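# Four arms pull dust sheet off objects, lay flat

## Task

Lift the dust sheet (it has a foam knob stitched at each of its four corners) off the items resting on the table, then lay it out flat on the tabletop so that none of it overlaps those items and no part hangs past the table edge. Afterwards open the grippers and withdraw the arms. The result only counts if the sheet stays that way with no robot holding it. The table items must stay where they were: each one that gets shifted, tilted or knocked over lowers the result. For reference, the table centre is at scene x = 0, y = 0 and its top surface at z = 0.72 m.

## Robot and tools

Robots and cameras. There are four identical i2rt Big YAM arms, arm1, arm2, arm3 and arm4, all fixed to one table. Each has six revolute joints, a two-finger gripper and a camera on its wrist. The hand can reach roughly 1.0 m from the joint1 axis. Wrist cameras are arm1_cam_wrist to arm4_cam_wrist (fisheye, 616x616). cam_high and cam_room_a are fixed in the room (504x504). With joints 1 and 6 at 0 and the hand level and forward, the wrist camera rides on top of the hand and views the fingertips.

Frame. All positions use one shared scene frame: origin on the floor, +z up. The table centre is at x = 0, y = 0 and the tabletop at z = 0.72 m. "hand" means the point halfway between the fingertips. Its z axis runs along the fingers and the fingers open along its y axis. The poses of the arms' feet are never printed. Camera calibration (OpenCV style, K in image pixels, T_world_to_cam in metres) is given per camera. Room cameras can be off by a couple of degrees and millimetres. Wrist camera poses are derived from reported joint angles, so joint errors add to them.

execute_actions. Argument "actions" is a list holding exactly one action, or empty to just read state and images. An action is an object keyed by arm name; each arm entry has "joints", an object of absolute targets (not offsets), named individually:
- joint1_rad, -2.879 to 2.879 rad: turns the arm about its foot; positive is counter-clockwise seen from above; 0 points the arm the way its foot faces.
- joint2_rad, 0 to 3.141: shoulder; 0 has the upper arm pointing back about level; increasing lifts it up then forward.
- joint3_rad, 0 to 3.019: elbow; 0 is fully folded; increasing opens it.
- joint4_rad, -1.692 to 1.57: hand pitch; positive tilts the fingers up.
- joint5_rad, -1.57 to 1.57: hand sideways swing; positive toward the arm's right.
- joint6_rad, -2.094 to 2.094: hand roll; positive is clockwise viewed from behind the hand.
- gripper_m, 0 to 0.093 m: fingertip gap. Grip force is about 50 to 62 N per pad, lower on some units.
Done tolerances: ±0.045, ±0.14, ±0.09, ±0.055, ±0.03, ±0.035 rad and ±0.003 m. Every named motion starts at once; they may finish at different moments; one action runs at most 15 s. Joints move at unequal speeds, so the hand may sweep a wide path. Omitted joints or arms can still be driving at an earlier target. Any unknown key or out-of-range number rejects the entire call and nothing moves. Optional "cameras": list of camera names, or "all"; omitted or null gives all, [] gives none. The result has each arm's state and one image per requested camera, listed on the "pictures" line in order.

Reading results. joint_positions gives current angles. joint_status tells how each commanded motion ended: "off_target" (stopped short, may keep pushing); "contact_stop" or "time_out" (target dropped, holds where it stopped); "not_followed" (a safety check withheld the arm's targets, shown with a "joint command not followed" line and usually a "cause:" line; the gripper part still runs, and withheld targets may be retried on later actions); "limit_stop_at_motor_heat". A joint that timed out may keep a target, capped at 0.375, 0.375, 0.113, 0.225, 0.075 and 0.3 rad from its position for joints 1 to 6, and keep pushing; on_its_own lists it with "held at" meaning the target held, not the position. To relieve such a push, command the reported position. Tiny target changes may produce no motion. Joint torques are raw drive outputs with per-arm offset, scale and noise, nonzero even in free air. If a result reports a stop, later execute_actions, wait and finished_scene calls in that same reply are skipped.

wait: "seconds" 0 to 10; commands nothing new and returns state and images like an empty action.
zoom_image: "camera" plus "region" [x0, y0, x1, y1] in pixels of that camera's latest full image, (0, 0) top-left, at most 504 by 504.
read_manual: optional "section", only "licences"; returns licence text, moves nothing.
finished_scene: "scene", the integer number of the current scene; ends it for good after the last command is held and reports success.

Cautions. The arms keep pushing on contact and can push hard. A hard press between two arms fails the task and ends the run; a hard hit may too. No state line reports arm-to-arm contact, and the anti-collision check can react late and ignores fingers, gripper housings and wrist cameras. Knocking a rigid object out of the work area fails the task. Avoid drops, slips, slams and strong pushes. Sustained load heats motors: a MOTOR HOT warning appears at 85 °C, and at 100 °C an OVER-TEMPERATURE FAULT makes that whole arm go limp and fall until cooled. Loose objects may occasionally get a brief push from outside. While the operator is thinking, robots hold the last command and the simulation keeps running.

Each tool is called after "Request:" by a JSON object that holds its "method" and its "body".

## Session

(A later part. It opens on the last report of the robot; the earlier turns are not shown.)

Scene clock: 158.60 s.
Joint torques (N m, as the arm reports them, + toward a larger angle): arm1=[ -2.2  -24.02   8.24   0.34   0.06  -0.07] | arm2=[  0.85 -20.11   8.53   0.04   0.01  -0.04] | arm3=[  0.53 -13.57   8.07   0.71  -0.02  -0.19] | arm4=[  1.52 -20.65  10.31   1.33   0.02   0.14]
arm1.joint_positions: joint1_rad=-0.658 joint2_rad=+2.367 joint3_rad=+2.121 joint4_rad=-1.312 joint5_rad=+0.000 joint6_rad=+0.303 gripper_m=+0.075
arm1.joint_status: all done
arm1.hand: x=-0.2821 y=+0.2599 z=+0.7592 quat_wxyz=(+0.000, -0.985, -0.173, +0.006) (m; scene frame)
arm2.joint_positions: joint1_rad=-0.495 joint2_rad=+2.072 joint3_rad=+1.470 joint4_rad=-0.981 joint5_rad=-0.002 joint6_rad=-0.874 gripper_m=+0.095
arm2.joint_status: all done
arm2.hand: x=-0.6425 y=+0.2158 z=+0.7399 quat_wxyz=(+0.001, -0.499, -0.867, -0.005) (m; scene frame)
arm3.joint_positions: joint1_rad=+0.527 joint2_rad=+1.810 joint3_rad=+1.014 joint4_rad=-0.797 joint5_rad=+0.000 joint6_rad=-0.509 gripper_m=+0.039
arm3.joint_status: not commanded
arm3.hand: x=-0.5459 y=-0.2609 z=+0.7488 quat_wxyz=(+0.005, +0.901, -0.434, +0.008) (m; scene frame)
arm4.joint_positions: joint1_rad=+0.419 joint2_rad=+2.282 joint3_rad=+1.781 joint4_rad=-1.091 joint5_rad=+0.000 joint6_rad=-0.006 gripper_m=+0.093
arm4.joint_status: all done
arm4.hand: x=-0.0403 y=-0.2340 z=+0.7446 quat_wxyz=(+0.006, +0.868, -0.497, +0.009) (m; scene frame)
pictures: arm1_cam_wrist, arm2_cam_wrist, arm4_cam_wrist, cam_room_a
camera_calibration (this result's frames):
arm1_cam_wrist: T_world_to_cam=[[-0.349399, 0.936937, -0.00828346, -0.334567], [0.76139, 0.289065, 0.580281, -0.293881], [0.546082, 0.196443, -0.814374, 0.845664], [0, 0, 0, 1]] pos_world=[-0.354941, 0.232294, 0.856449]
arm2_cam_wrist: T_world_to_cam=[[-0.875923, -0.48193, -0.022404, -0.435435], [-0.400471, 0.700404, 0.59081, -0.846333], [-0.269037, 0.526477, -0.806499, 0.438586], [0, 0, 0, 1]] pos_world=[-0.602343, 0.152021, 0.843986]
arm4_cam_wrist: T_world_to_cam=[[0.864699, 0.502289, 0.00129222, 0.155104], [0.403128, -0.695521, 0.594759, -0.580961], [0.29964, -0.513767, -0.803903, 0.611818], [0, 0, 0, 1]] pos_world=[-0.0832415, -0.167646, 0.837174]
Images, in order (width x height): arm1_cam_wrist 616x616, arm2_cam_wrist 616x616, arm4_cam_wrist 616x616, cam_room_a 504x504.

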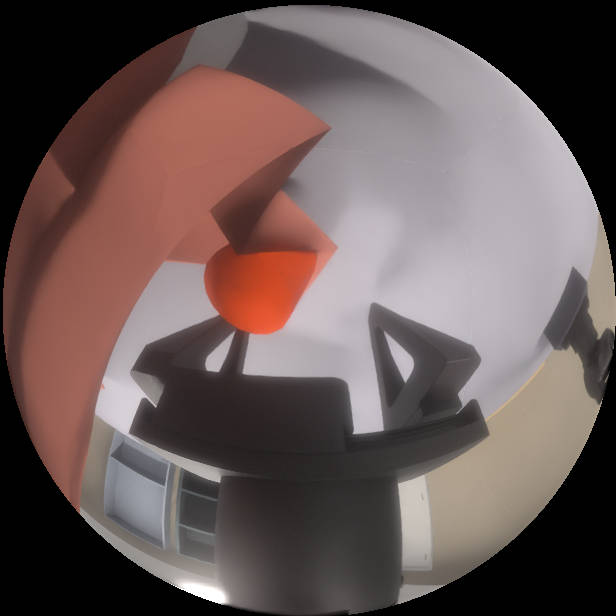

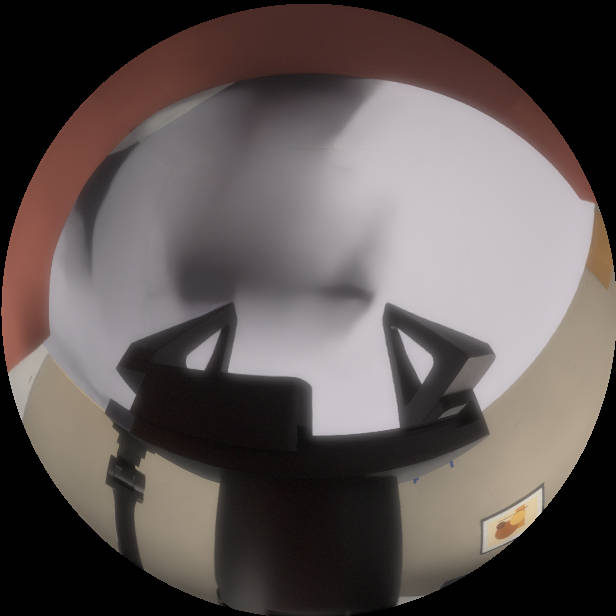

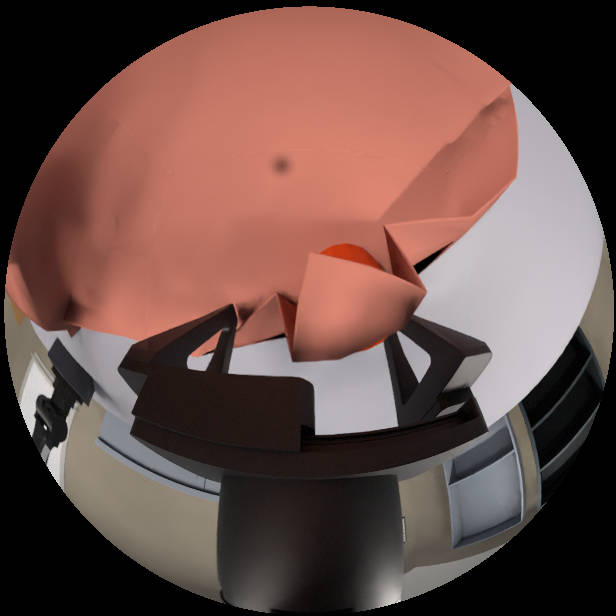

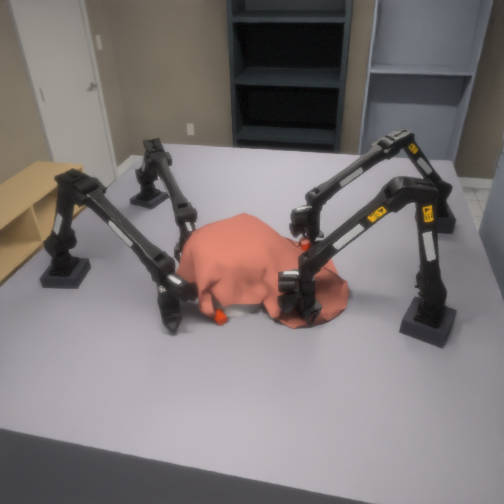

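Request:
{"method": "execute_actions", "body": {"actions": [{"arm1":{"joints":{"joint2_rad":2.22,"joint4_rad":-1.47,"gripper_m":0.093}},"arm2":{"joints":{"joint1_rad":-0.6,"joint2_rad":1.78,"joint3_rad":1.14,"joint4_rad":-0.918}},"arm4":{"joints":{"joint2_rad":2.15,"joint4_rad":-1.2}}}], "cameras": []}}

Request:
{"method": "execute_actions", "body": {"actions": [{"arm2":{"joints":{"joint2_rad":1.5,"joint4_rad":-1.1,"joint6_rad":0}}}]}}

Scene clock: 168.20 s.
Joint torques (N m, as the arm reports them, + toward a larger angle): arm1=[ -1.5  -21.55   9.29  -0.35   0.05  -0.12] | arm2=[  0.71 -14.16   7.32   0.07  -0.09  -0.03] | arm3=[  0.58 -13.47   8.03   0.71  -0.03  -0.19] | arm4=[  1.42 -19.45  10.85   0.25   0.02   0.15]
arm1.joint_positions: joint1_rad=-0.658 joint2_rad=+2.187 joint3_rad=+2.114 joint4_rad=-1.460 joint5_rad=+0.000 joint6_rad=+0.303 gripper_m=+0.093
arm1.joint_status: all done
arm1.hand: x=-0.2602 y=+0.2757 z=+0.8776 quat_wxyz=(-0.006, -0.985, -0.173, +0.017) (m; scene frame)
arm2.joint_positions: joint1_rad=-0.604 joint2_rad=+1.779 joint3_rad=+1.133 joint4_rad=-0.926 joint5_rad=+0.001 joint6_rad=-0.875 gripper_m=+0.095
arm2.joint_status: all done
arm2.hand: x=-0.6545 y=+0.3336 z=+0.7831 quat_wxyz=(+0.001, -0.545, -0.838, +0.000) (m; scene frame)
arm3.joint_positions: joint1_rad=+0.527 joint2_rad=+1.810 joint3_rad=+1.014 joint4_rad=-0.797 joint5_rad=+0.000 joint6_rad=-0.509 gripper_m=+0.039
arm3.joint_status: not commanded
arm3.hand: x=-0.5459 y=-0.2609 z=+0.7488 quat_wxyz=(+0.005, +0.901, -0.434, +0.008) (m; scene frame)
arm4.joint_positions: joint1_rad=+0.419 joint2_rad=+2.146 joint3_rad=+1.781 joint4_rad=-1.185 joint5_rad=+0.000 joint6_rad=-0.006 gripper_m=+0.093
arm4.joint_status: all done
arm4.hand: x=-0.0386 y=-0.2369 z=+0.8303 quat_wxyz=(-0.005, +0.868, -0.497, -0.009) (m; scene frame)
pictures: none
No camera images: the call's "cameras" was empty. Leave "cameras" out to get every camera's image.

Scene clock: 170.00 s.
Joint torques (N m, as the arm reports them, + toward a larger angle): arm1=[ -2.68 -21.37   9.2   -0.26   0.05  -0.03] | arm2=[  1.04 -11.92   9.3   -0.37  -0.03   0.29] | arm3=[  0.7  -13.57   8.07   0.68  -0.03  -0.21] | arm4=[  1.23 -19.53  10.89   0.22   0.01   0.14]
arm1.joint_positions: joint1_rad=-0.658 joint2_rad=+2.187 joint3_rad=+2.114 joint4_rad=-1.460 joint5_rad=+0.000 joint6_rad=+0.303 gripper_m=+0.093
arm1.joint_status: not commanded
arm1.hand: x=-0.2602 y=+0.2757 z=+0.8776 quat_wxyz=(-0.006, -0.985, -0.173, +0.017) (m; scene frame)
arm2.joint_positions: joint1_rad=-0.604 joint2_rad=+1.502 joint3_rad=+1.125 joint4_rad=-1.091 joint5_rad=+0.001 joint6_rad=-0.016 gripper_m=+0.095
arm2.joint_status: all done
arm2.hand: x=-0.6421 y=+0.3585 z=+0.8999 quat_wxyz=(-0.026, -0.843, -0.535, +0.045) (m; scene frame)
arm3.joint_positions: joint1_rad=+0.527 joint2_rad=+1.810 joint3_rad=+1.014 joint4_rad=-0.797 joint5_rad=+0.000 joint6_rad=-0.509 gripper_m=+0.039
arm3.joint_status: not commanded
arm3.hand: x=-0.5459 y=-0.2609 z=+0.7488 quat_wxyz=(+0.005, +0.901, -0.434, +0.008) (m; scene frame)
arm4.joint_positions: joint1_rad=+0.419 joint2_rad=+2.146 joint3_rad=+1.781 joint4_rad=-1.185 joint5_rad=+0.000 joint6_rad=-0.006 gripper_m=+0.093
arm4.joint_status: not commanded
arm4.hand: x=-0.0386 y=-0.2369 z=+0.8303 quat_wxyz=(-0.005, +0.868, -0.497, -0.009) (m; scene frame)
pictures: arm1_cam_wrist, arm2_cam_wrist, arm3_cam_wrist, arm4_cam_wrist, cam_high, cam_room_a
camera_calibration (this result's frames):
arm1_cam_wrist: T_world_to_cam=[[-0.349757, 0.936715, -0.0153569, -0.334607], [0.772433, 0.297614, 0.561047, -0.366443], [0.530111, 0.184368, -0.827642, 0.93784], [0, 0, 0, 1]] pos_world=[-0.331138, 0.249583, 0.976649]
arm2_cam_wrist: T_world_to_cam=[[-0.89488, 0.446136, -0.0123557, -0.716636], [0.381377, 0.778777, 0.498053, -0.483295], [0.231822, 0.440986, -0.867058, 0.899273], [0, 0, 0, 1]] pos_world=[-0.665456, 0.29953, 1.01157]
arm3_cam_wrist: T_world_to_cam=[[0.781282, 0.624156, -0.00532566, 0.595987], [0.507599, -0.630371, 0.587346, -0.318446], [0.363238, -0.461586, -0.809318, 0.809217], [0, 0, 0, 1]] pos_world=[-0.59793, -0.199205, 0.845126]
arm4_cam_wrist: T_world_to_cam=[[0.864737, 0.502224, 0.00133733, 0.154907], [0.415482, -0.716875, 0.55988, -0.610319], [0.282144, -0.483593, -0.828573, 0.705659], [0, 0, 0, 1]] pos_world=[-0.0794746, -0.174068, 0.926188]
Images, in order (width x height): arm1_cam_wrist 616x616, arm2_cam_wrist 616x616, arm3_cam_wrist 616x616, arm4_cam_wrist 616x616, cam_high 504x504, cam_room_a 504x504.

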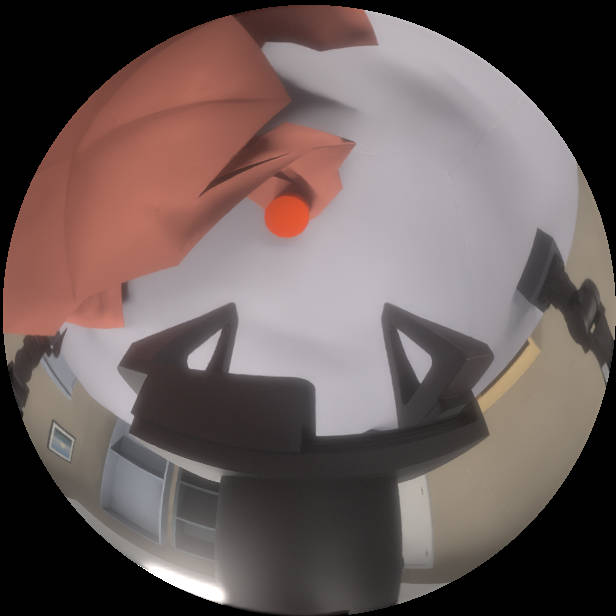

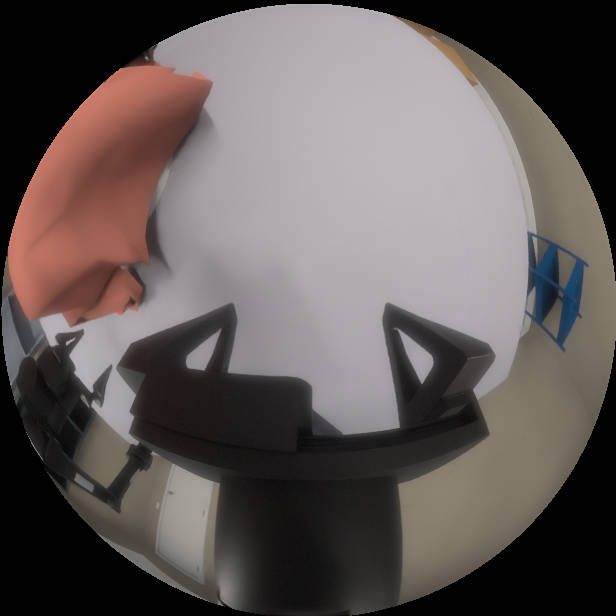

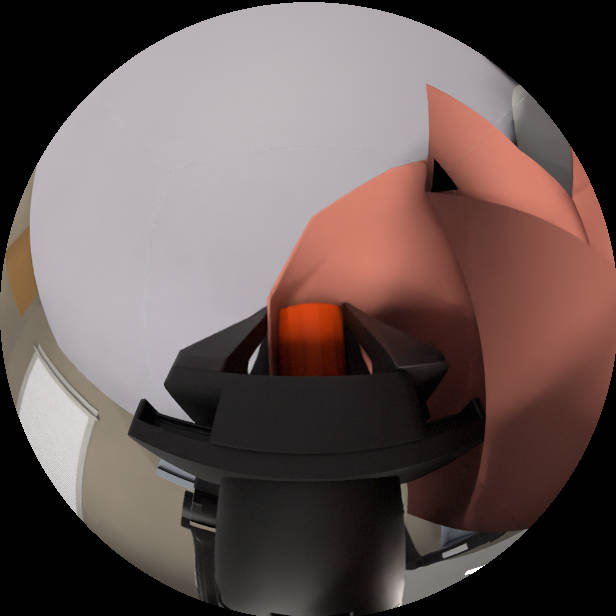

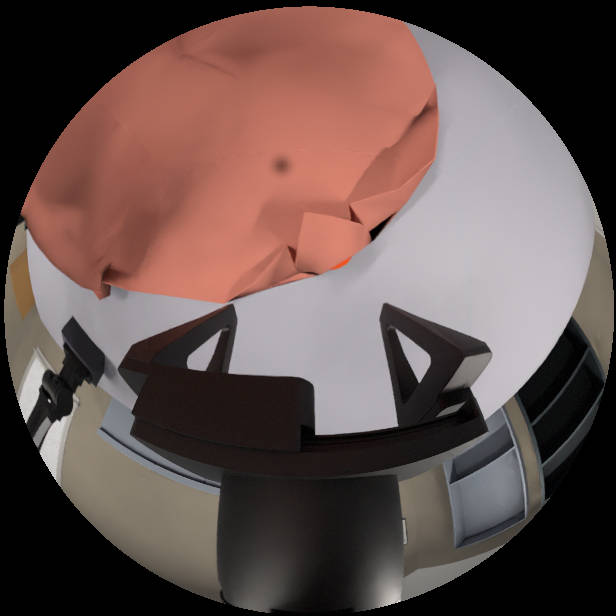

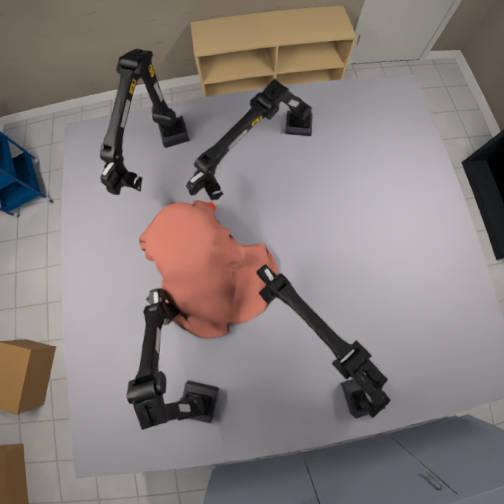

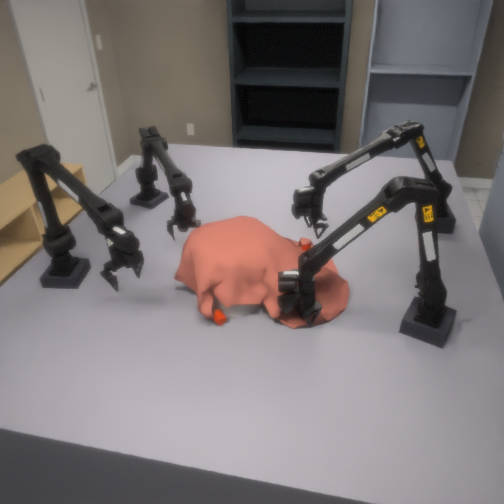

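Request:
{"method": "execute_actions", "body": {"actions": [{"arm1":{"joints":{"joint1_rad":-0.64,"joint2_rad":2.43,"joint3_rad":2.47,"joint4_rad":-1.595}},"arm2":{"joints":{"joint1_rad":-0.52,"joint2_rad":2.36,"joint3_rad":2.48,"joint4_rad":-1.65,"joint6_rad":1.57}},"arm4":{"joints":{"joint1_rad":0.392,"joint2_rad":2.25,"joint3_rad":2.0,"joint4_rad":-1.295}}}], "cameras": ["arm1_cam_wrist","arm2_cam_wrist","arm4_cam_wrist","cam_room_a"]}}

Scene clock: 199.17 s.
Joint torques (N m, as the arm reports them, + toward a larger angle): arm1=[ -1.66 -26.89  12.67  -0.48   0.1   -0.07] | arm2=[ -0.16 -23.34  11.14  -0.55   0.07   0.26] | arm3=[  0.67 -13.54   8.06   0.71  -0.03  -0.2 ] | arm4=[  1.7  -19.32  12.47   0.17   0.02   0.14]
arm1.joint_positions: joint1_rad=-0.647 joint2_rad=+2.425 joint3_rad=+2.423 joint4_rad=-1.590 joint5_rad=+0.000 joint6_rad=+0.303 gripper_m=+0.093
arm1.joint_status: all done
arm1.hand: x=-0.2889 y=+0.2437 z=+0.8328 quat_wxyz=(+0.008, -0.984, -0.179, -0.009) (m; scene frame)
arm2.joint_positions: joint1_rad=-0.513 joint2_rad=+2.357 joint3_rad=+2.442 joint4_rad=-1.641 joint5_rad=+0.000 joint6_rad=+1.554 gripper_m=+0.095
arm2.joint_status: all done
arm2.hand: x=-0.7044 y=+0.0825 z=+0.9087 quat_wxyz=(-0.007, -0.985, +0.173, +0.003) (m; scene frame)
arm3.joint_positions: joint1_rad=+0.527 joint2_rad=+1.810 joint3_rad=+1.014 joint4_rad=-0.797 joint5_rad=+0.000 joint6_rad=-0.509 gripper_m=+0.039
arm3.joint_status: not commanded
arm3.hand: x=-0.5459 y=-0.2609 z=+0.7488 quat_wxyz=(+0.005, +0.901, -0.434, +0.008) (m; scene frame)
arm4.joint_positions: joint1_rad=+0.393 joint2_rad=+2.230 joint3_rad=+1.942 joint4_rad=-1.279 joint5_rad=+0.000 joint6_rad=-0.006 gripper_m=+0.093
arm4.joint_status: all done
arm4.hand: x=-0.0374 y=-0.2042 z=+0.8348 quat_wxyz=(-0.001, +0.861, -0.508, -0.002) (m; scene frame)
pictures: arm1_cam_wrist, arm2_cam_wrist, arm4_cam_wrist, cam_room_a
camera_calibration (this result's frames):
arm1_cam_wrist: T_world_to_cam=[[-0.359831, 0.933016, 0.0015646, -0.331424], [0.742165, 0.285209, 0.606504, -0.353188], [0.565432, 0.2194, -0.795079, 0.896452], [0, 0, 0, 1]] pos_world=[-0.364014, 0.213275, 0.927479]
arm2_cam_wrist: T_world_to_cam=[[0.36299, 0.931323, -0.029604, 0.212505], [0.762919, -0.278812, 0.583283, 0.0295996], [0.534971, -0.234311, -0.811729, 1.26209], [0, 0, 0, 1]] pos_world=[-0.774899, 0.106063, 1.0135]
arm4_cam_wrist: T_world_to_cam=[[0.877457, 0.479653, 0.00132208, 0.133248], [0.39209, -0.718857, 0.57403, -0.602906], [0.276285, -0.503168, -0.818833, 0.712485], [0, 0, 0, 1]] pos_world=[-0.0773749, -0.138817, 0.929316]
Images, in order (width x height): arm1_cam_wrist 616x616, arm2_cam_wrist 616x616, arm4_cam_wrist 616x616, cam_room_a 504x504.

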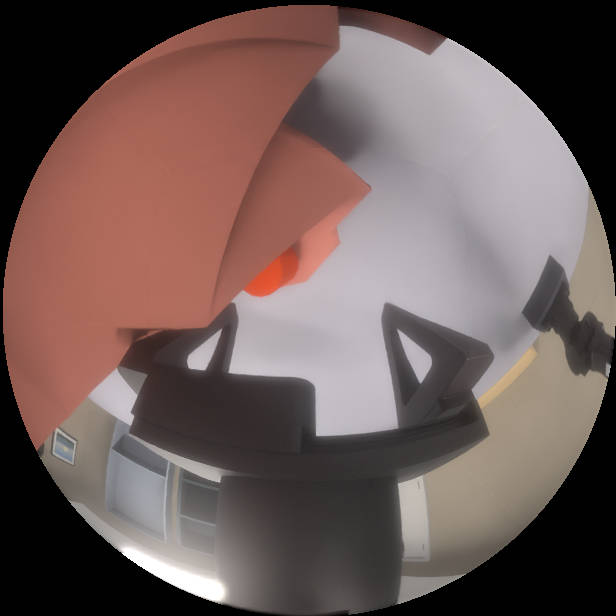

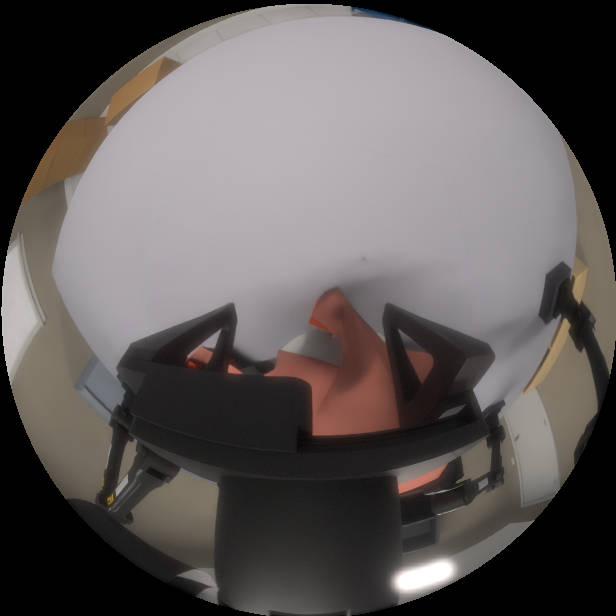

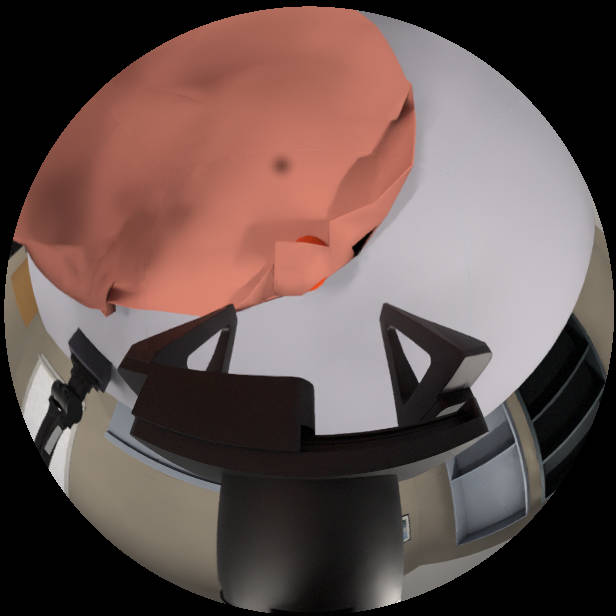

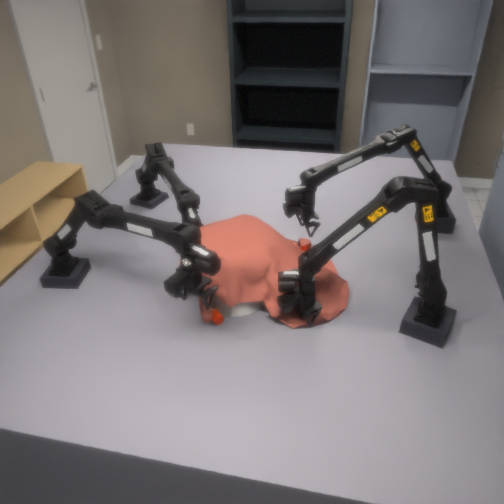

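Request:
{"method": "execute_actions", "body": {"actions": [{"arm1":{"joints":{"joint2_rad":1.8,"joint3_rad":1.245,"joint4_rad":-0.44,"joint6_rad":0}},"arm2":{"joints":{"joint2_rad":2.33,"joint3_rad":2.13,"joint4_rad":-1.34,"joint5_rad":-0.5}},"arm4":{"joints":{"joint2_rad":2.328,"joint3_rad":1.895,"joint4_rad":-1.105}}}], "cameras": ["arm1_cam_wrist","arm2_cam_wrist","arm4_cam_wrist","cam_room_a"]}}

Scene clock: 225.90 s.
Joint torques (N m, as the arm reports them, + toward a larger angle): arm1=[ -1.17 -19.05   9.08   1.53   0.05  -0.13] | arm2=[  0.06 -24.94   9.24   0.01  -0.39   0.31] | arm3=[  0.72 -13.52   8.05   0.71  -0.03  -0.21] | arm4=[  1.63 -20.62   7.67   1.44   0.02   0.15]
arm1.joint_positions: joint1_rad=-0.647 joint2_rad=+1.808 joint3_rad=+1.236 joint4_rad=-0.454 joint5_rad=+0.000 joint6_rad=+0.008 gripper_m=+0.093
arm1.joint_status: all done
arm1.hand: x=-0.2074 y=+0.3074 z=+0.8167 quat_wxyz=(-0.086, -0.912, -0.311, +0.254) (m; scene frame)
arm2.joint_positions: joint1_rad=-0.513 joint2_rad=+2.349 joint3_rad=+2.114 joint4_rad=-1.351 joint5_rad=-0.497 joint6_rad=+1.554 gripper_m=+0.095
arm2.joint_status: all done
arm2.hand: x=-0.6219 y=+0.0697 z=+0.8105 quat_wxyz=(-0.040, -0.954, +0.170, -0.242) (m; scene frame)
arm3.joint_positions: joint1_rad=+0.527 joint2_rad=+1.810 joint3_rad=+1.014 joint4_rad=-0.797 joint5_rad=+0.000 joint6_rad=-0.509 gripper_m=+0.039
arm3.joint_status: not commanded
arm3.hand: x=-0.5459 y=-0.2609 z=+0.7488 quat_wxyz=(+0.005, +0.901, -0.434, +0.008) (m; scene frame)
arm4.joint_positions: joint1_rad=+0.393 joint2_rad=+2.320 joint3_rad=+1.896 joint4_rad=-1.122 joint5_rad=+0.000 joint6_rad=-0.006 gripper_m=+0.093
arm4.joint_status: all done
arm4.hand: x=-0.0416 y=-0.1964 z=+0.7592 quat_wxyz=(-0.006, +0.861, -0.508, -0.011) (m; scene frame)
pictures: arm1_cam_wrist, arm2_cam_wrist, arm4_cam_wrist, cam_room_a
camera_calibration (this result's frames):
arm1_cam_wrist: T_world_to_cam=[[-0.620247, 0.784403, -0.00261875, -0.366423], [0.781169, 0.617985, 0.0887105, -0.0934079], [0.0712031, 0.0529767, -0.996054, 0.936354], [0, 0, 0, 1]] pos_world=[-0.220977, 0.295543, 0.939986]
arm2_cam_wrist: T_world_to_cam=[[0.369784, 0.929106, 0.00468507, 0.168131], [0.402697, -0.164814, 0.900373, -0.468649], [0.837314, -0.331057, -0.435094, 1.02474], [0, 0, 0, 1]] pos_world=[-0.731473, 0.105795, 0.867028]
arm4_cam_wrist: T_world_to_cam=[[0.877475, 0.479621, 0.00134292, 0.133351], [0.397559, -0.728902, 0.557358, -0.541436], [0.2683, -0.488534, -0.830271, 0.666919], [0, 0, 0, 1]] pos_world=[-0.0806932, -0.1328, 0.855318]
Images, in order (width x height): arm1_cam_wrist 616x616, arm2_cam_wrist 616x616, arm4_cam_wrist 616x616, cam_room_a 504x504.

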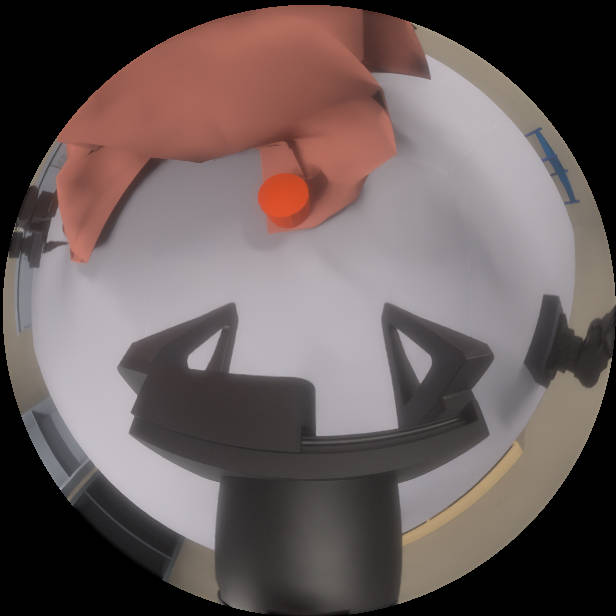

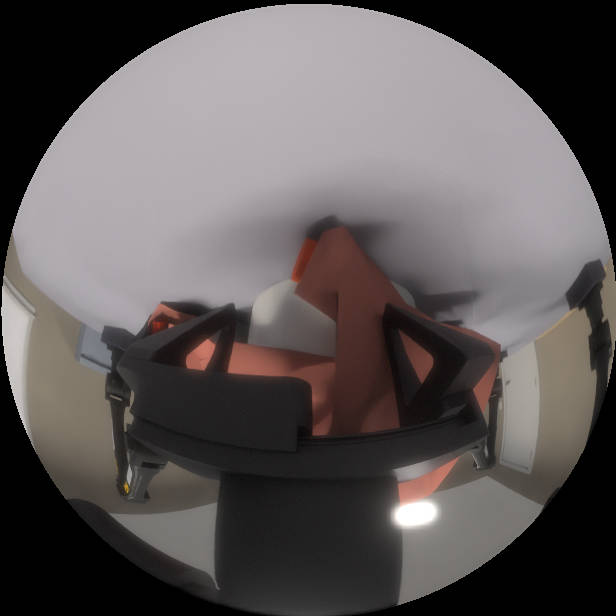

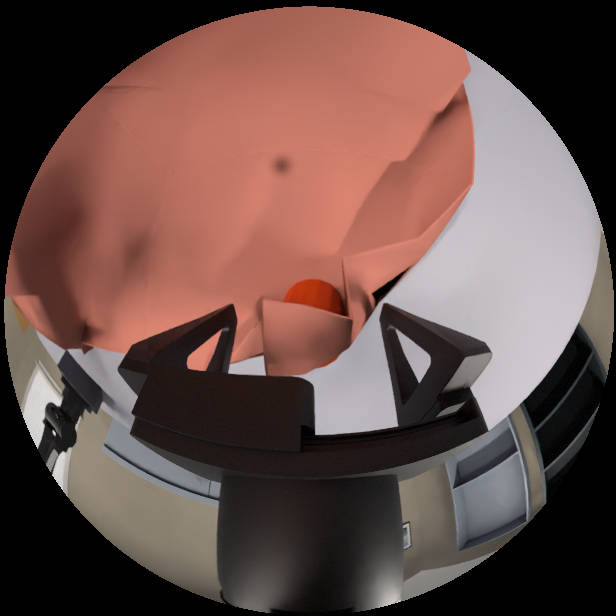

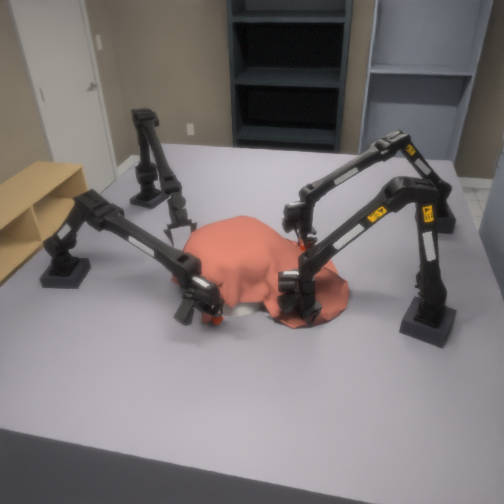

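Request:
{"method": "execute_actions", "body": {"actions": []}}

Scene clock: 272.50 s.
Joint torques (N m, as the arm reports them, + toward a larger angle): arm1=[ -0.74 -18.75   9.24   1.44   0.05  -0.09] | arm2=[ -0.09 -25.32   9.23   0.01  -0.35   0.31] | arm3=[  0.57 -13.61   8.07   0.71  -0.03  -0.2 ] | arm4=[  1.63 -20.76   7.64   1.46   0.     0.14]
arm1.joint_positions: joint1_rad=-0.647 joint2_rad=+1.808 joint3_rad=+1.236 joint4_rad=-0.454 joint5_rad=+0.000 joint6_rad=+0.008 gripper_m=+0.093
arm1.joint_status: all done
arm1.hand: x=-0.2074 y=+0.3074 z=+0.8167 quat_wxyz=(-0.086, -0.912, -0.311, +0.254) (m; scene frame)
arm2.joint_positions: joint1_rad=-0.513 joint2_rad=+2.349 joint3_rad=+2.114 joint4_rad=-1.351 joint5_rad=-0.497 joint6_rad=+1.554 gripper_m=+0.095
arm2.joint_status: all done
arm2.hand: x=-0.6219 y=+0.0697 z=+0.8105 quat_wxyz=(-0.040, -0.954, +0.170, -0.242) (m; scene frame)
arm3.joint_positions: joint1_rad=+0.527 joint2_rad=+1.810 joint3_rad=+1.014 joint4_rad=-0.797 joint5_rad=+0.000 joint6_rad=-0.509 gripper_m=+0.039
arm3.joint_status: not commanded
arm3.hand: x=-0.5459 y=-0.2609 z=+0.7488 quat_wxyz=(+0.005, +0.901, -0.434, +0.008) (m; scene frame)
arm4.joint_positions: joint1_rad=+0.393 joint2_rad=+2.320 joint3_rad=+1.896 joint4_rad=-1.122 joint5_rad=+0.000 joint6_rad=-0.006 gripper_m=+0.093
arm4.joint_status: all done
arm4.hand: x=-0.0416 y=-0.1964 z=+0.7592 quat_wxyz=(-0.006, +0.861, -0.508, -0.011) (m; scene frame)
pictures: arm1_cam_wrist, arm2_cam_wrist, arm3_cam_wrist, arm4_cam_wrist, cam_high, cam_room_a
camera_calibration (this result's frames):
arm1_cam_wrist: T_world_to_cam=[[-0.620247, 0.784403, -0.00261875, -0.366423], [0.781169, 0.617985, 0.0887105, -0.0934079], [0.0712031, 0.0529767, -0.996054, 0.936354], [0, 0, 0, 1]] pos_world=[-0.220977, 0.295543, 0.939986]
arm2_cam_wrist: T_world_to_cam=[[0.369784, 0.929106, 0.00468507, 0.168131], [0.402697, -0.164814, 0.900373, -0.468649], [0.837314, -0.331057, -0.435094, 1.02474], [0, 0, 0, 1]] pos_world=[-0.731473, 0.105795, 0.867028]
arm3_cam_wrist: T_world_to_cam=[[0.781282, 0.624156, -0.00532566, 0.595987], [0.507599, -0.630371, 0.587346, -0.318446], [0.363238, -0.461586, -0.809318, 0.809217], [0, 0, 0, 1]] pos_world=[-0.59793, -0.199205, 0.845126]
arm4_cam_wrist: T_world_to_cam=[[0.877475, 0.479621, 0.00134292, 0.133351], [0.397559, -0.728902, 0.557358, -0.541436], [0.2683, -0.488534, -0.830271, 0.666919], [0, 0, 0, 1]] pos_world=[-0.0806932, -0.1328, 0.855318]
Images, in order (width x height): arm1_cam_wrist 616x616, arm2_cam_wrist 616x616, arm3_cam_wrist 616x616, arm4_cam_wrist 616x616, cam_high 504x504, cam_room_a 504x504.

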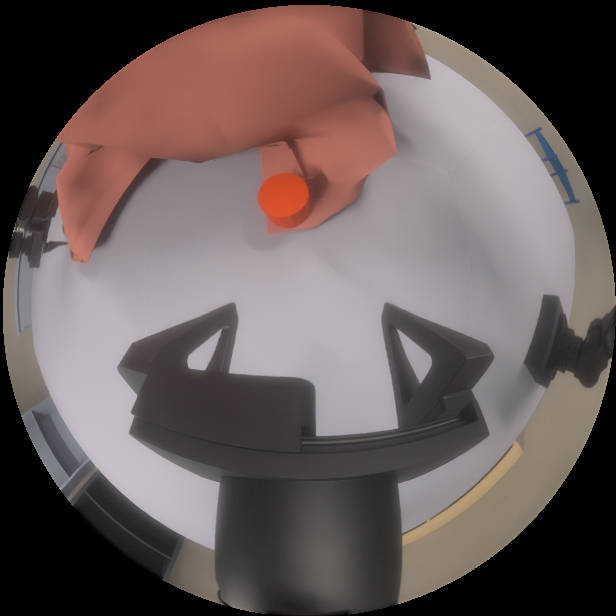

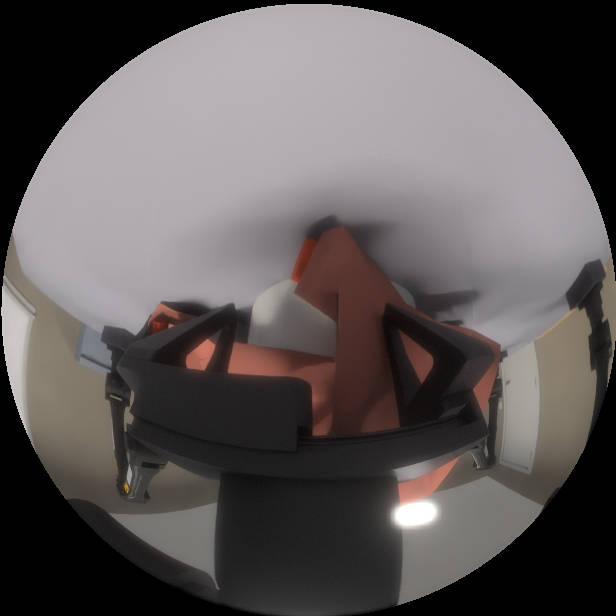

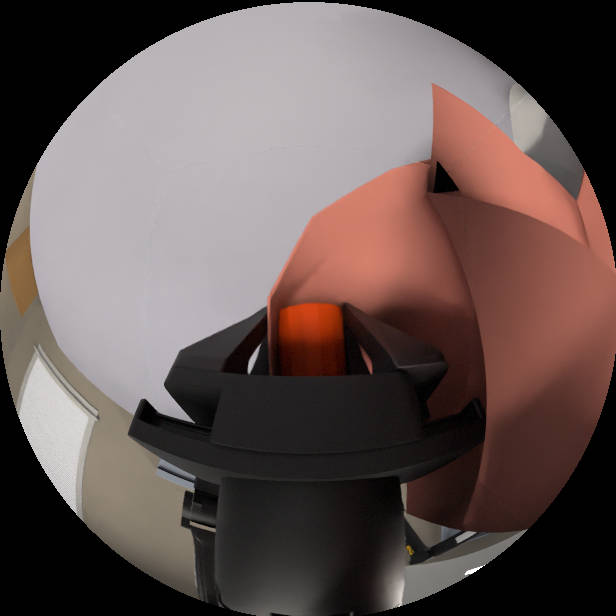

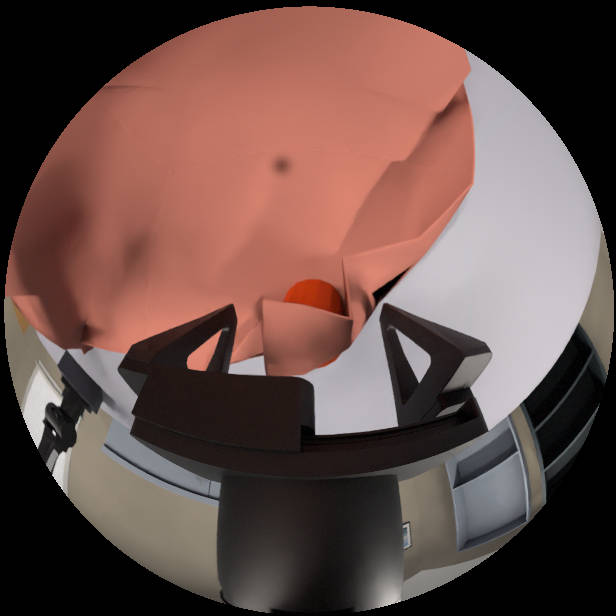

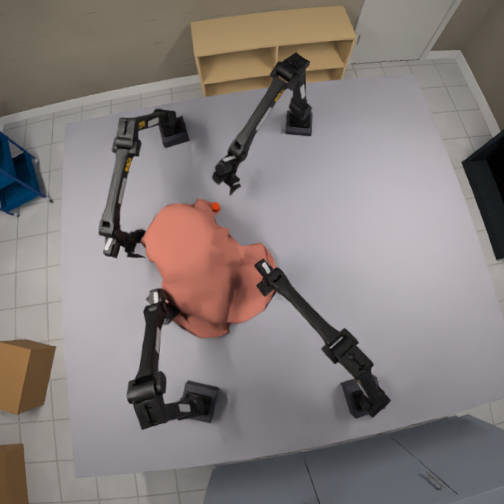

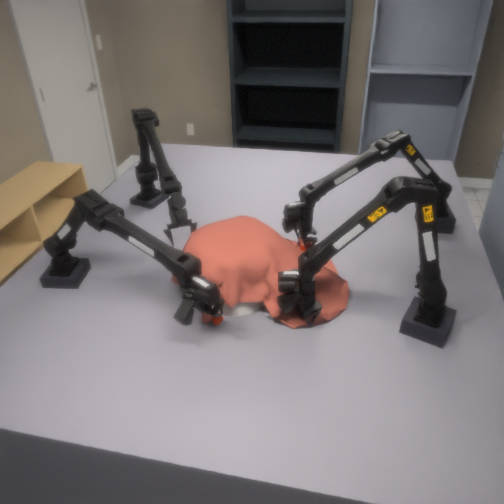

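Request:
{"method": "execute_actions", "body": {"actions": [{"arm1":{"joints":{"joint1_rad":-0.612,"joint2_rad":2.0,"joint3_rad":1.47,"joint4_rad":-0.45}},"arm4":{"joints":{"joint2_rad":2.345}}}], "cameras": ["arm1_cam_wrist"]}}

Request:
{"method": "execute_actions", "body": {"actions": [{"arm1":{"joints":{"joint2_rad":2.13,"joint3_rad":1.56,"joint4_rad":-0.404}},"arm4":{"joints":{"gripper_m":0.0}}}], "cameras": ["arm1_cam_wrist","arm4_cam_wrist"]}}

Scene clock: 302.67 s.
Joint torques (N m, as the arm reports them, + toward a larger angle): arm1=[ -1.48 -19.9   12.58   1.08   0.1   -0.07] | arm2=[ -0.43 -24.82   9.26  -0.02  -0.41   0.3 ] | arm3=[  0.66 -13.47   8.05   0.69  -0.03  -0.2 ] | arm4=[  1.49 -19.32   7.62   1.41   0.     0.14]
arm1.joint_positions: joint1_rad=-0.614 joint2_rad=+1.987 joint3_rad=+1.421 joint4_rad=-0.454 joint5_rad=+0.000 joint6_rad=+0.007 gripper_m=+0.093
arm1.joint_status: all done
arm1.hand: x=-0.2429 y=+0.2516 z=+0.7860 quat_wxyz=(-0.091, -0.906, -0.325, +0.255) (m; scene frame)
arm2.joint_positions: joint1_rad=-0.513 joint2_rad=+2.349 joint3_rad=+2.114 joint4_rad=-1.351 joint5_rad=-0.497 joint6_rad=+1.554 gripper_m=+0.095
arm2.joint_status: not commanded
arm2.hand: x=-0.6219 y=+0.0697 z=+0.8105 quat_wxyz=(-0.040, -0.954, +0.170, -0.242) (m; scene frame)
arm3.joint_positions: joint1_rad=+0.527 joint2_rad=+1.810 joint3_rad=+1.014 joint4_rad=-0.797 joint5_rad=+0.000 joint6_rad=-0.509 gripper_m=+0.039
arm3.joint_status: not commanded
arm3.hand: x=-0.5459 y=-0.2609 z=+0.7488 quat_wxyz=(+0.005, +0.901, -0.434, +0.008) (m; scene frame)
arm4.joint_positions: joint1_rad=+0.393 joint2_rad=+2.320 joint3_rad=+1.896 joint4_rad=-1.122 joint5_rad=+0.000 joint6_rad=-0.006 gripper_m=+0.093
arm4.joint_status: all done
arm4.hand: x=-0.0416 y=-0.1964 z=+0.7592 quat_wxyz=(-0.006, +0.861, -0.508, -0.011) (m; scene frame)
pictures: arm1_cam_wrist
camera_calibration (this result's frames):
arm1_cam_wrist: T_world_to_cam=[[-0.645637, 0.763641, -0.00244339, -0.345858], [0.760889, 0.643576, 0.0828119, -0.0351847], [0.064811, 0.0516073, -0.996562, 0.91045], [0, 0, 0, 1]] pos_world=[-0.255534, 0.23977, 0.909388]
Images, in order (width x height): arm1_cam_wrist 616x616.

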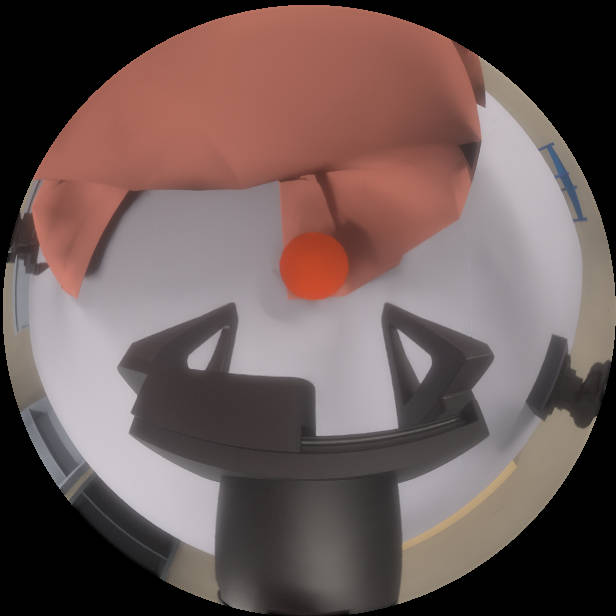

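Scene clock: 303.57 s.
Joint torques (N m, as the arm reports them, + toward a larger angle): arm1=[ -1.66 -20.09  11.09   1.54   0.03  -0.11] | arm2=[ -0.02 -24.56   9.15   0.05  -0.4    0.29] | arm3=[  0.59 -13.47   8.03   0.72  -0.03  -0.2 ] | arm4=[  1.55 -19.37   7.67   1.47  -0.06   0.16]
arm1.joint_positions: joint1_rad=-0.614 joint2_rad=+2.106 joint3_rad=+1.527 joint4_rad=-0.411 joint5_rad=+0.000 joint6_rad=+0.006 gripper_m=+0.093
arm1.joint_status: all done
arm1.hand: x=-0.2736 y=+0.2262 z=+0.7579 quat_wxyz=(-0.096, -0.902, -0.324, +0.269) (m; scene frame)
arm2.joint_positions: joint1_rad=-0.513 joint2_rad=+2.349 joint3_rad=+2.114 joint4_rad=-1.351 joint5_rad=-0.497 joint6_rad=+1.554 gripper_m=+0.095
arm2.joint_status: not commanded
arm2.hand: x=-0.6219 y=+0.0697 z=+0.8105 quat_wxyz=(-0.040, -0.954, +0.170, -0.242) (m; scene frame)
arm3.joint_positions: joint1_rad=+0.527 joint2_rad=+1.810 joint3_rad=+1.014 joint4_rad=-0.797 joint5_rad=+0.000 joint6_rad=-0.509 gripper_m=+0.039
arm3.joint_status: not commanded
arm3.hand: x=-0.5459 y=-0.2609 z=+0.7488 quat_wxyz=(+0.005, +0.901, -0.434, +0.008) (m; scene frame)
arm4.joint_positions: joint1_rad=+0.393 joint2_rad=+2.320 joint3_rad=+1.896 joint4_rad=-1.122 joint5_rad=+0.002 joint6_rad=-0.006 gripper_m=+0.037
arm4.joint_status: gripper_m off_target (ended at +0.037, target +0.000)
arm4.hand: x=-0.0413 y=-0.1962 z=+0.7592 quat_wxyz=(-0.007, +0.861, -0.508, -0.010) (m; scene frame)
pictures: arm1_cam_wrist, arm4_cam_wrist
camera_calibration (this result's frames):
arm1_cam_wrist: T_world_to_cam=[[-0.64655, 0.76287, -0.00160635, -0.347067], [0.761754, 0.645715, 0.0527567, 0.0294002], [0.0412838, 0.0328862, -0.998606, 0.885106], [0, 0, 0, 1]] pos_world=[-0.283332, 0.216675, 0.881763]
arm4_cam_wrist: T_world_to_cam=[[0.877497, 0.479568, 0.00363145, 0.131211], [0.396501, -0.729722, 0.55704, -0.541323], [0.269788, -0.487361, -0.830478, 0.667421], [0, 0, 0, 1]] pos_world=[-0.0805645, -0.132665, 0.85534]
Images, in order (width x height): arm1_cam_wrist 616x616, arm4_cam_wrist 616x616.

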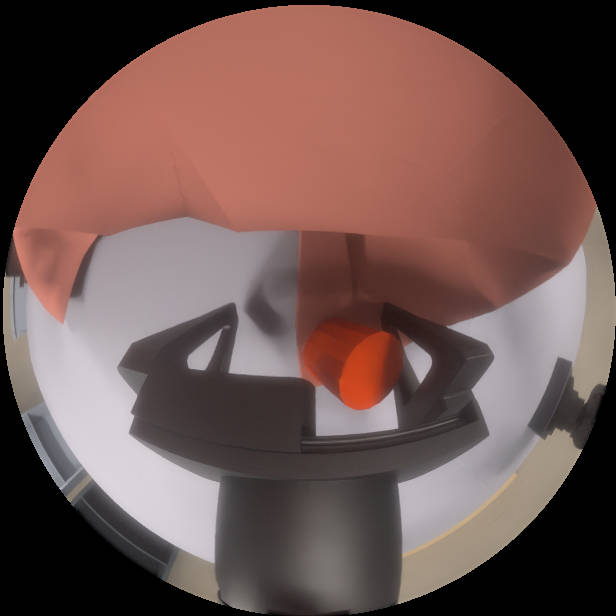

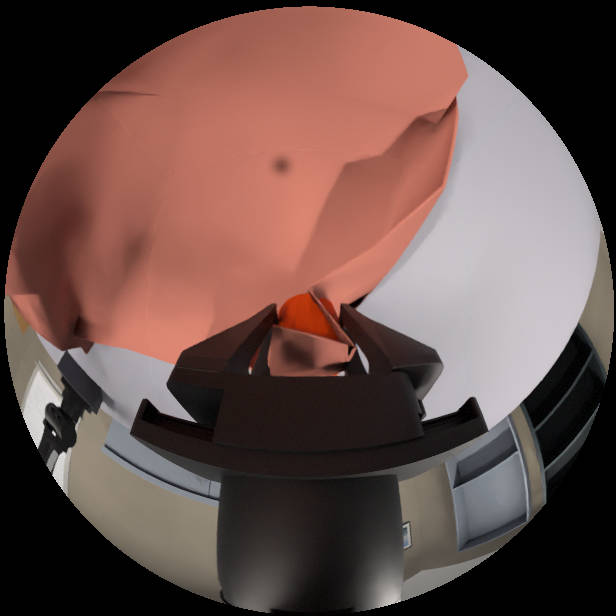

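Request:
{"method": "execute_actions", "body": {"actions": [{"arm1":{"joints":{"gripper_m":0.0}},"arm2":{"joints":{"joint1_rad":-0.475,"joint2_rad":2.39,"joint3_rad":2.07,"joint4_rad":-1.25}}}], "cameras": ["arm1_cam_wrist","arm2_cam_wrist","cam_room_a"]}}

Scene clock: 313.17 s.
Joint torques (N m, as the arm reports them, + toward a larger angle): arm1=[ -0.66 -20.93  11.19   1.24   0.01  -0.12] | arm2=[  0.39 -23.99   8.62  -0.02  -0.37   0.3 ] | arm3=[  0.49 -13.54   8.06   0.7   -0.03  -0.2 ] | arm4=[  1.56 -19.3    7.64   1.44  -0.07   0.16]
arm1.joint_positions: joint1_rad=-0.614 joint2_rad=+2.106 joint3_rad=+1.527 joint4_rad=-0.411 joint5_rad=+0.000 joint6_rad=+0.006 gripper_m=+0.038
arm1.joint_status: gripper_m off_target (ended at +0.038, target +0.000)
arm1.hand: x=-0.2736 y=+0.2262 z=+0.7579 quat_wxyz=(-0.096, -0.902, -0.324, +0.269) (m; scene frame)
arm2.joint_positions: joint1_rad=-0.475 joint2_rad=+2.401 joint3_rad=+2.058 joint4_rad=-1.261 joint5_rad=-0.497 joint6_rad=+1.554 gripper_m=+0.095
arm2.joint_status: all done
arm2.hand: x=-0.5944 y=+0.0681 z=+0.7543 quat_wxyz=(-0.027, -0.957, +0.155, -0.244) (m; scene frame)
arm3.joint_positions: joint1_rad=+0.527 joint2_rad=+1.810 joint3_rad=+1.014 joint4_rad=-0.797 joint5_rad=+0.000 joint6_rad=-0.509 gripper_m=+0.039
arm3.joint_status: not commanded
arm3.hand: x=-0.5459 y=-0.2609 z=+0.7488 quat_wxyz=(+0.005, +0.901, -0.434, +0.008) (m; scene frame)
arm4.joint_positions: joint1_rad=+0.393 joint2_rad=+2.320 joint3_rad=+1.896 joint4_rad=-1.122 joint5_rad=+0.002 joint6_rad=-0.006 gripper_m=+0.037
arm4.joint_status: not commanded
arm4.hand: x=-0.0413 y=-0.1962 z=+0.7592 quat_wxyz=(-0.007, +0.861, -0.508, -0.010) (m; scene frame)
pictures: arm1_cam_wrist, arm2_cam_wrist, cam_room_a
camera_calibration (this result's frames):
arm1_cam_wrist: T_world_to_cam=[[-0.64655, 0.76287, -0.00160635, -0.347067], [0.761754, 0.645715, 0.0527567, 0.0294002], [0.0412838, 0.0328862, -0.998606, 0.885106], [0, 0, 0, 1]] pos_world=[-0.283332, 0.216675, 0.881763]
arm2_cam_wrist: T_world_to_cam=[[0.334389, 0.942153, 0.0230574, 0.123928], [0.403327, -0.165175, 0.900025, -0.428727], [0.85177, -0.291658, -0.435229, 0.982737], [0, 0, 0, 1]] pos_world=[-0.705588, 0.0990496, 0.810723]
Images, in order (width x height): arm1_cam_wrist 616x616, arm2_cam_wrist 616x616, cam_room_a 504x504.

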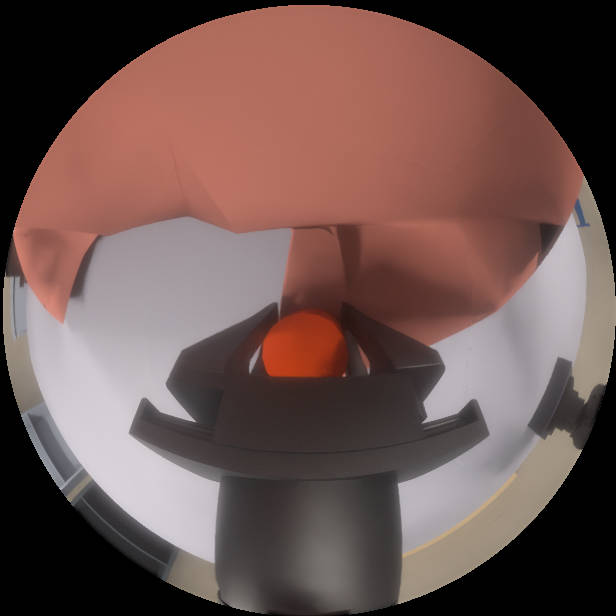

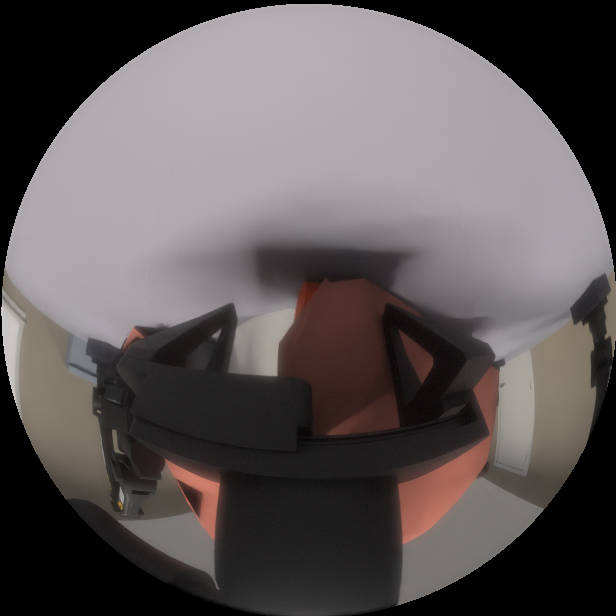

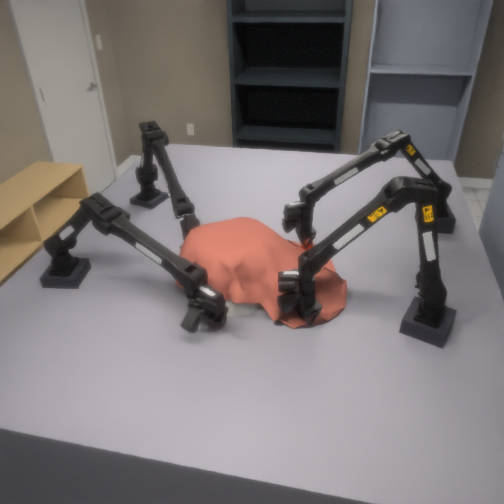

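Try closing.

Request:
{"method": "execute_actions", "body": {"actions": [{"arm2":{"joints":{"gripper_m":0.0}}}], "cameras": ["arm2_cam_wrist"]}}

Scene clock: 316.87 s.
Joint torques (N m, as the arm reports them, + toward a larger angle): arm1=[ -1.47 -21.4   10.91   1.27   0.04  -0.09] | arm2=[  0.45 -24.47   8.77  -0.02  -0.33   0.28] | arm3=[  0.63 -13.55   8.16   0.68  -0.02  -0.19] | arm4=[  1.46 -19.02   7.61   1.45  -0.05   0.14]
arm1.joint_positions: joint1_rad=-0.614 joint2_rad=+2.106 joint3_rad=+1.527 joint4_rad=-0.411 joint5_rad=+0.000 joint6_rad=+0.006 gripper_m=+0.038
arm1.joint_status: not commanded
arm1.hand: x=-0.2736 y=+0.2262 z=+0.7579 quat_wxyz=(-0.096, -0.902, -0.325, +0.269) (m; scene frame)
arm2.joint_positions: joint1_rad=-0.482 joint2_rad=+2.401 joint3_rad=+2.058 joint4_rad=-1.260 joint5_rad=-0.497 joint6_rad=+1.555 gripper_m=+0.001
arm2.joint_status: all done
arm2.hand: x=-0.5989 y=+0.0689 z=+0.7543 quat_wxyz=(-0.028, -0.956, +0.158, -0.244) (m; scene frame)
arm3.joint_positions: joint1_rad=+0.527 joint2_rad=+1.810 joint3_rad=+1.014 joint4_rad=-0.796 joint5_rad=+0.000 joint6_rad=-0.510 gripper_m=+0.039
arm3.joint_status: not commanded
arm3.hand: x=-0.5460 y=-0.2606 z=+0.7489 quat_wxyz=(+0.004, +0.901, -0.434, +0.008) (m; scene frame)
arm4.joint_positions: joint1_rad=+0.393 joint2_rad=+2.320 joint3_rad=+1.896 joint4_rad=-1.122 joint5_rad=+0.002 joint6_rad=-0.006 gripper_m=+0.037
arm4.joint_status: not commanded
arm4.hand: x=-0.0413 y=-0.1962 z=+0.7592 quat_wxyz=(-0.007, +0.861, -0.508, -0.010) (m; scene frame)
pictures: arm2_cam_wrist
camera_calibration (this result's frames):
arm2_cam_wrist: T_world_to_cam=[[0.34081, 0.939864, 0.0224646, 0.129122], [0.40237, -0.167419, 0.900038, -0.427202], [0.849674, -0.297703, -0.435231, 0.985987], [0, 0, 0, 1]] pos_world=[-0.709881, 0.100653, 0.81073]
Images, in order (width x height): arm2_cam_wrist 616x616.

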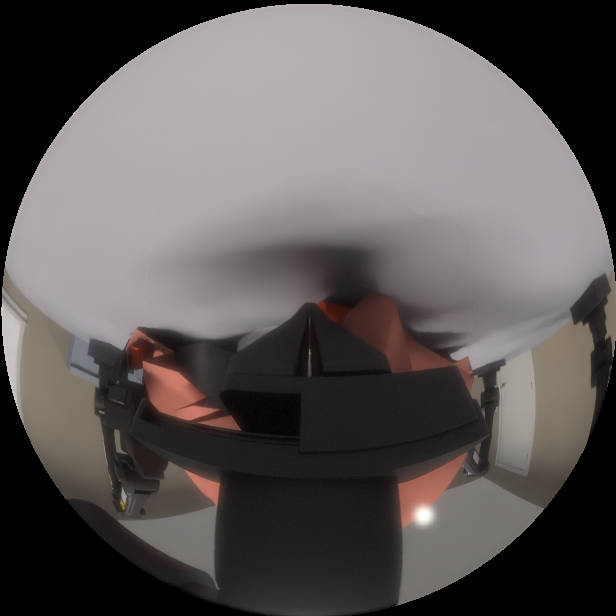

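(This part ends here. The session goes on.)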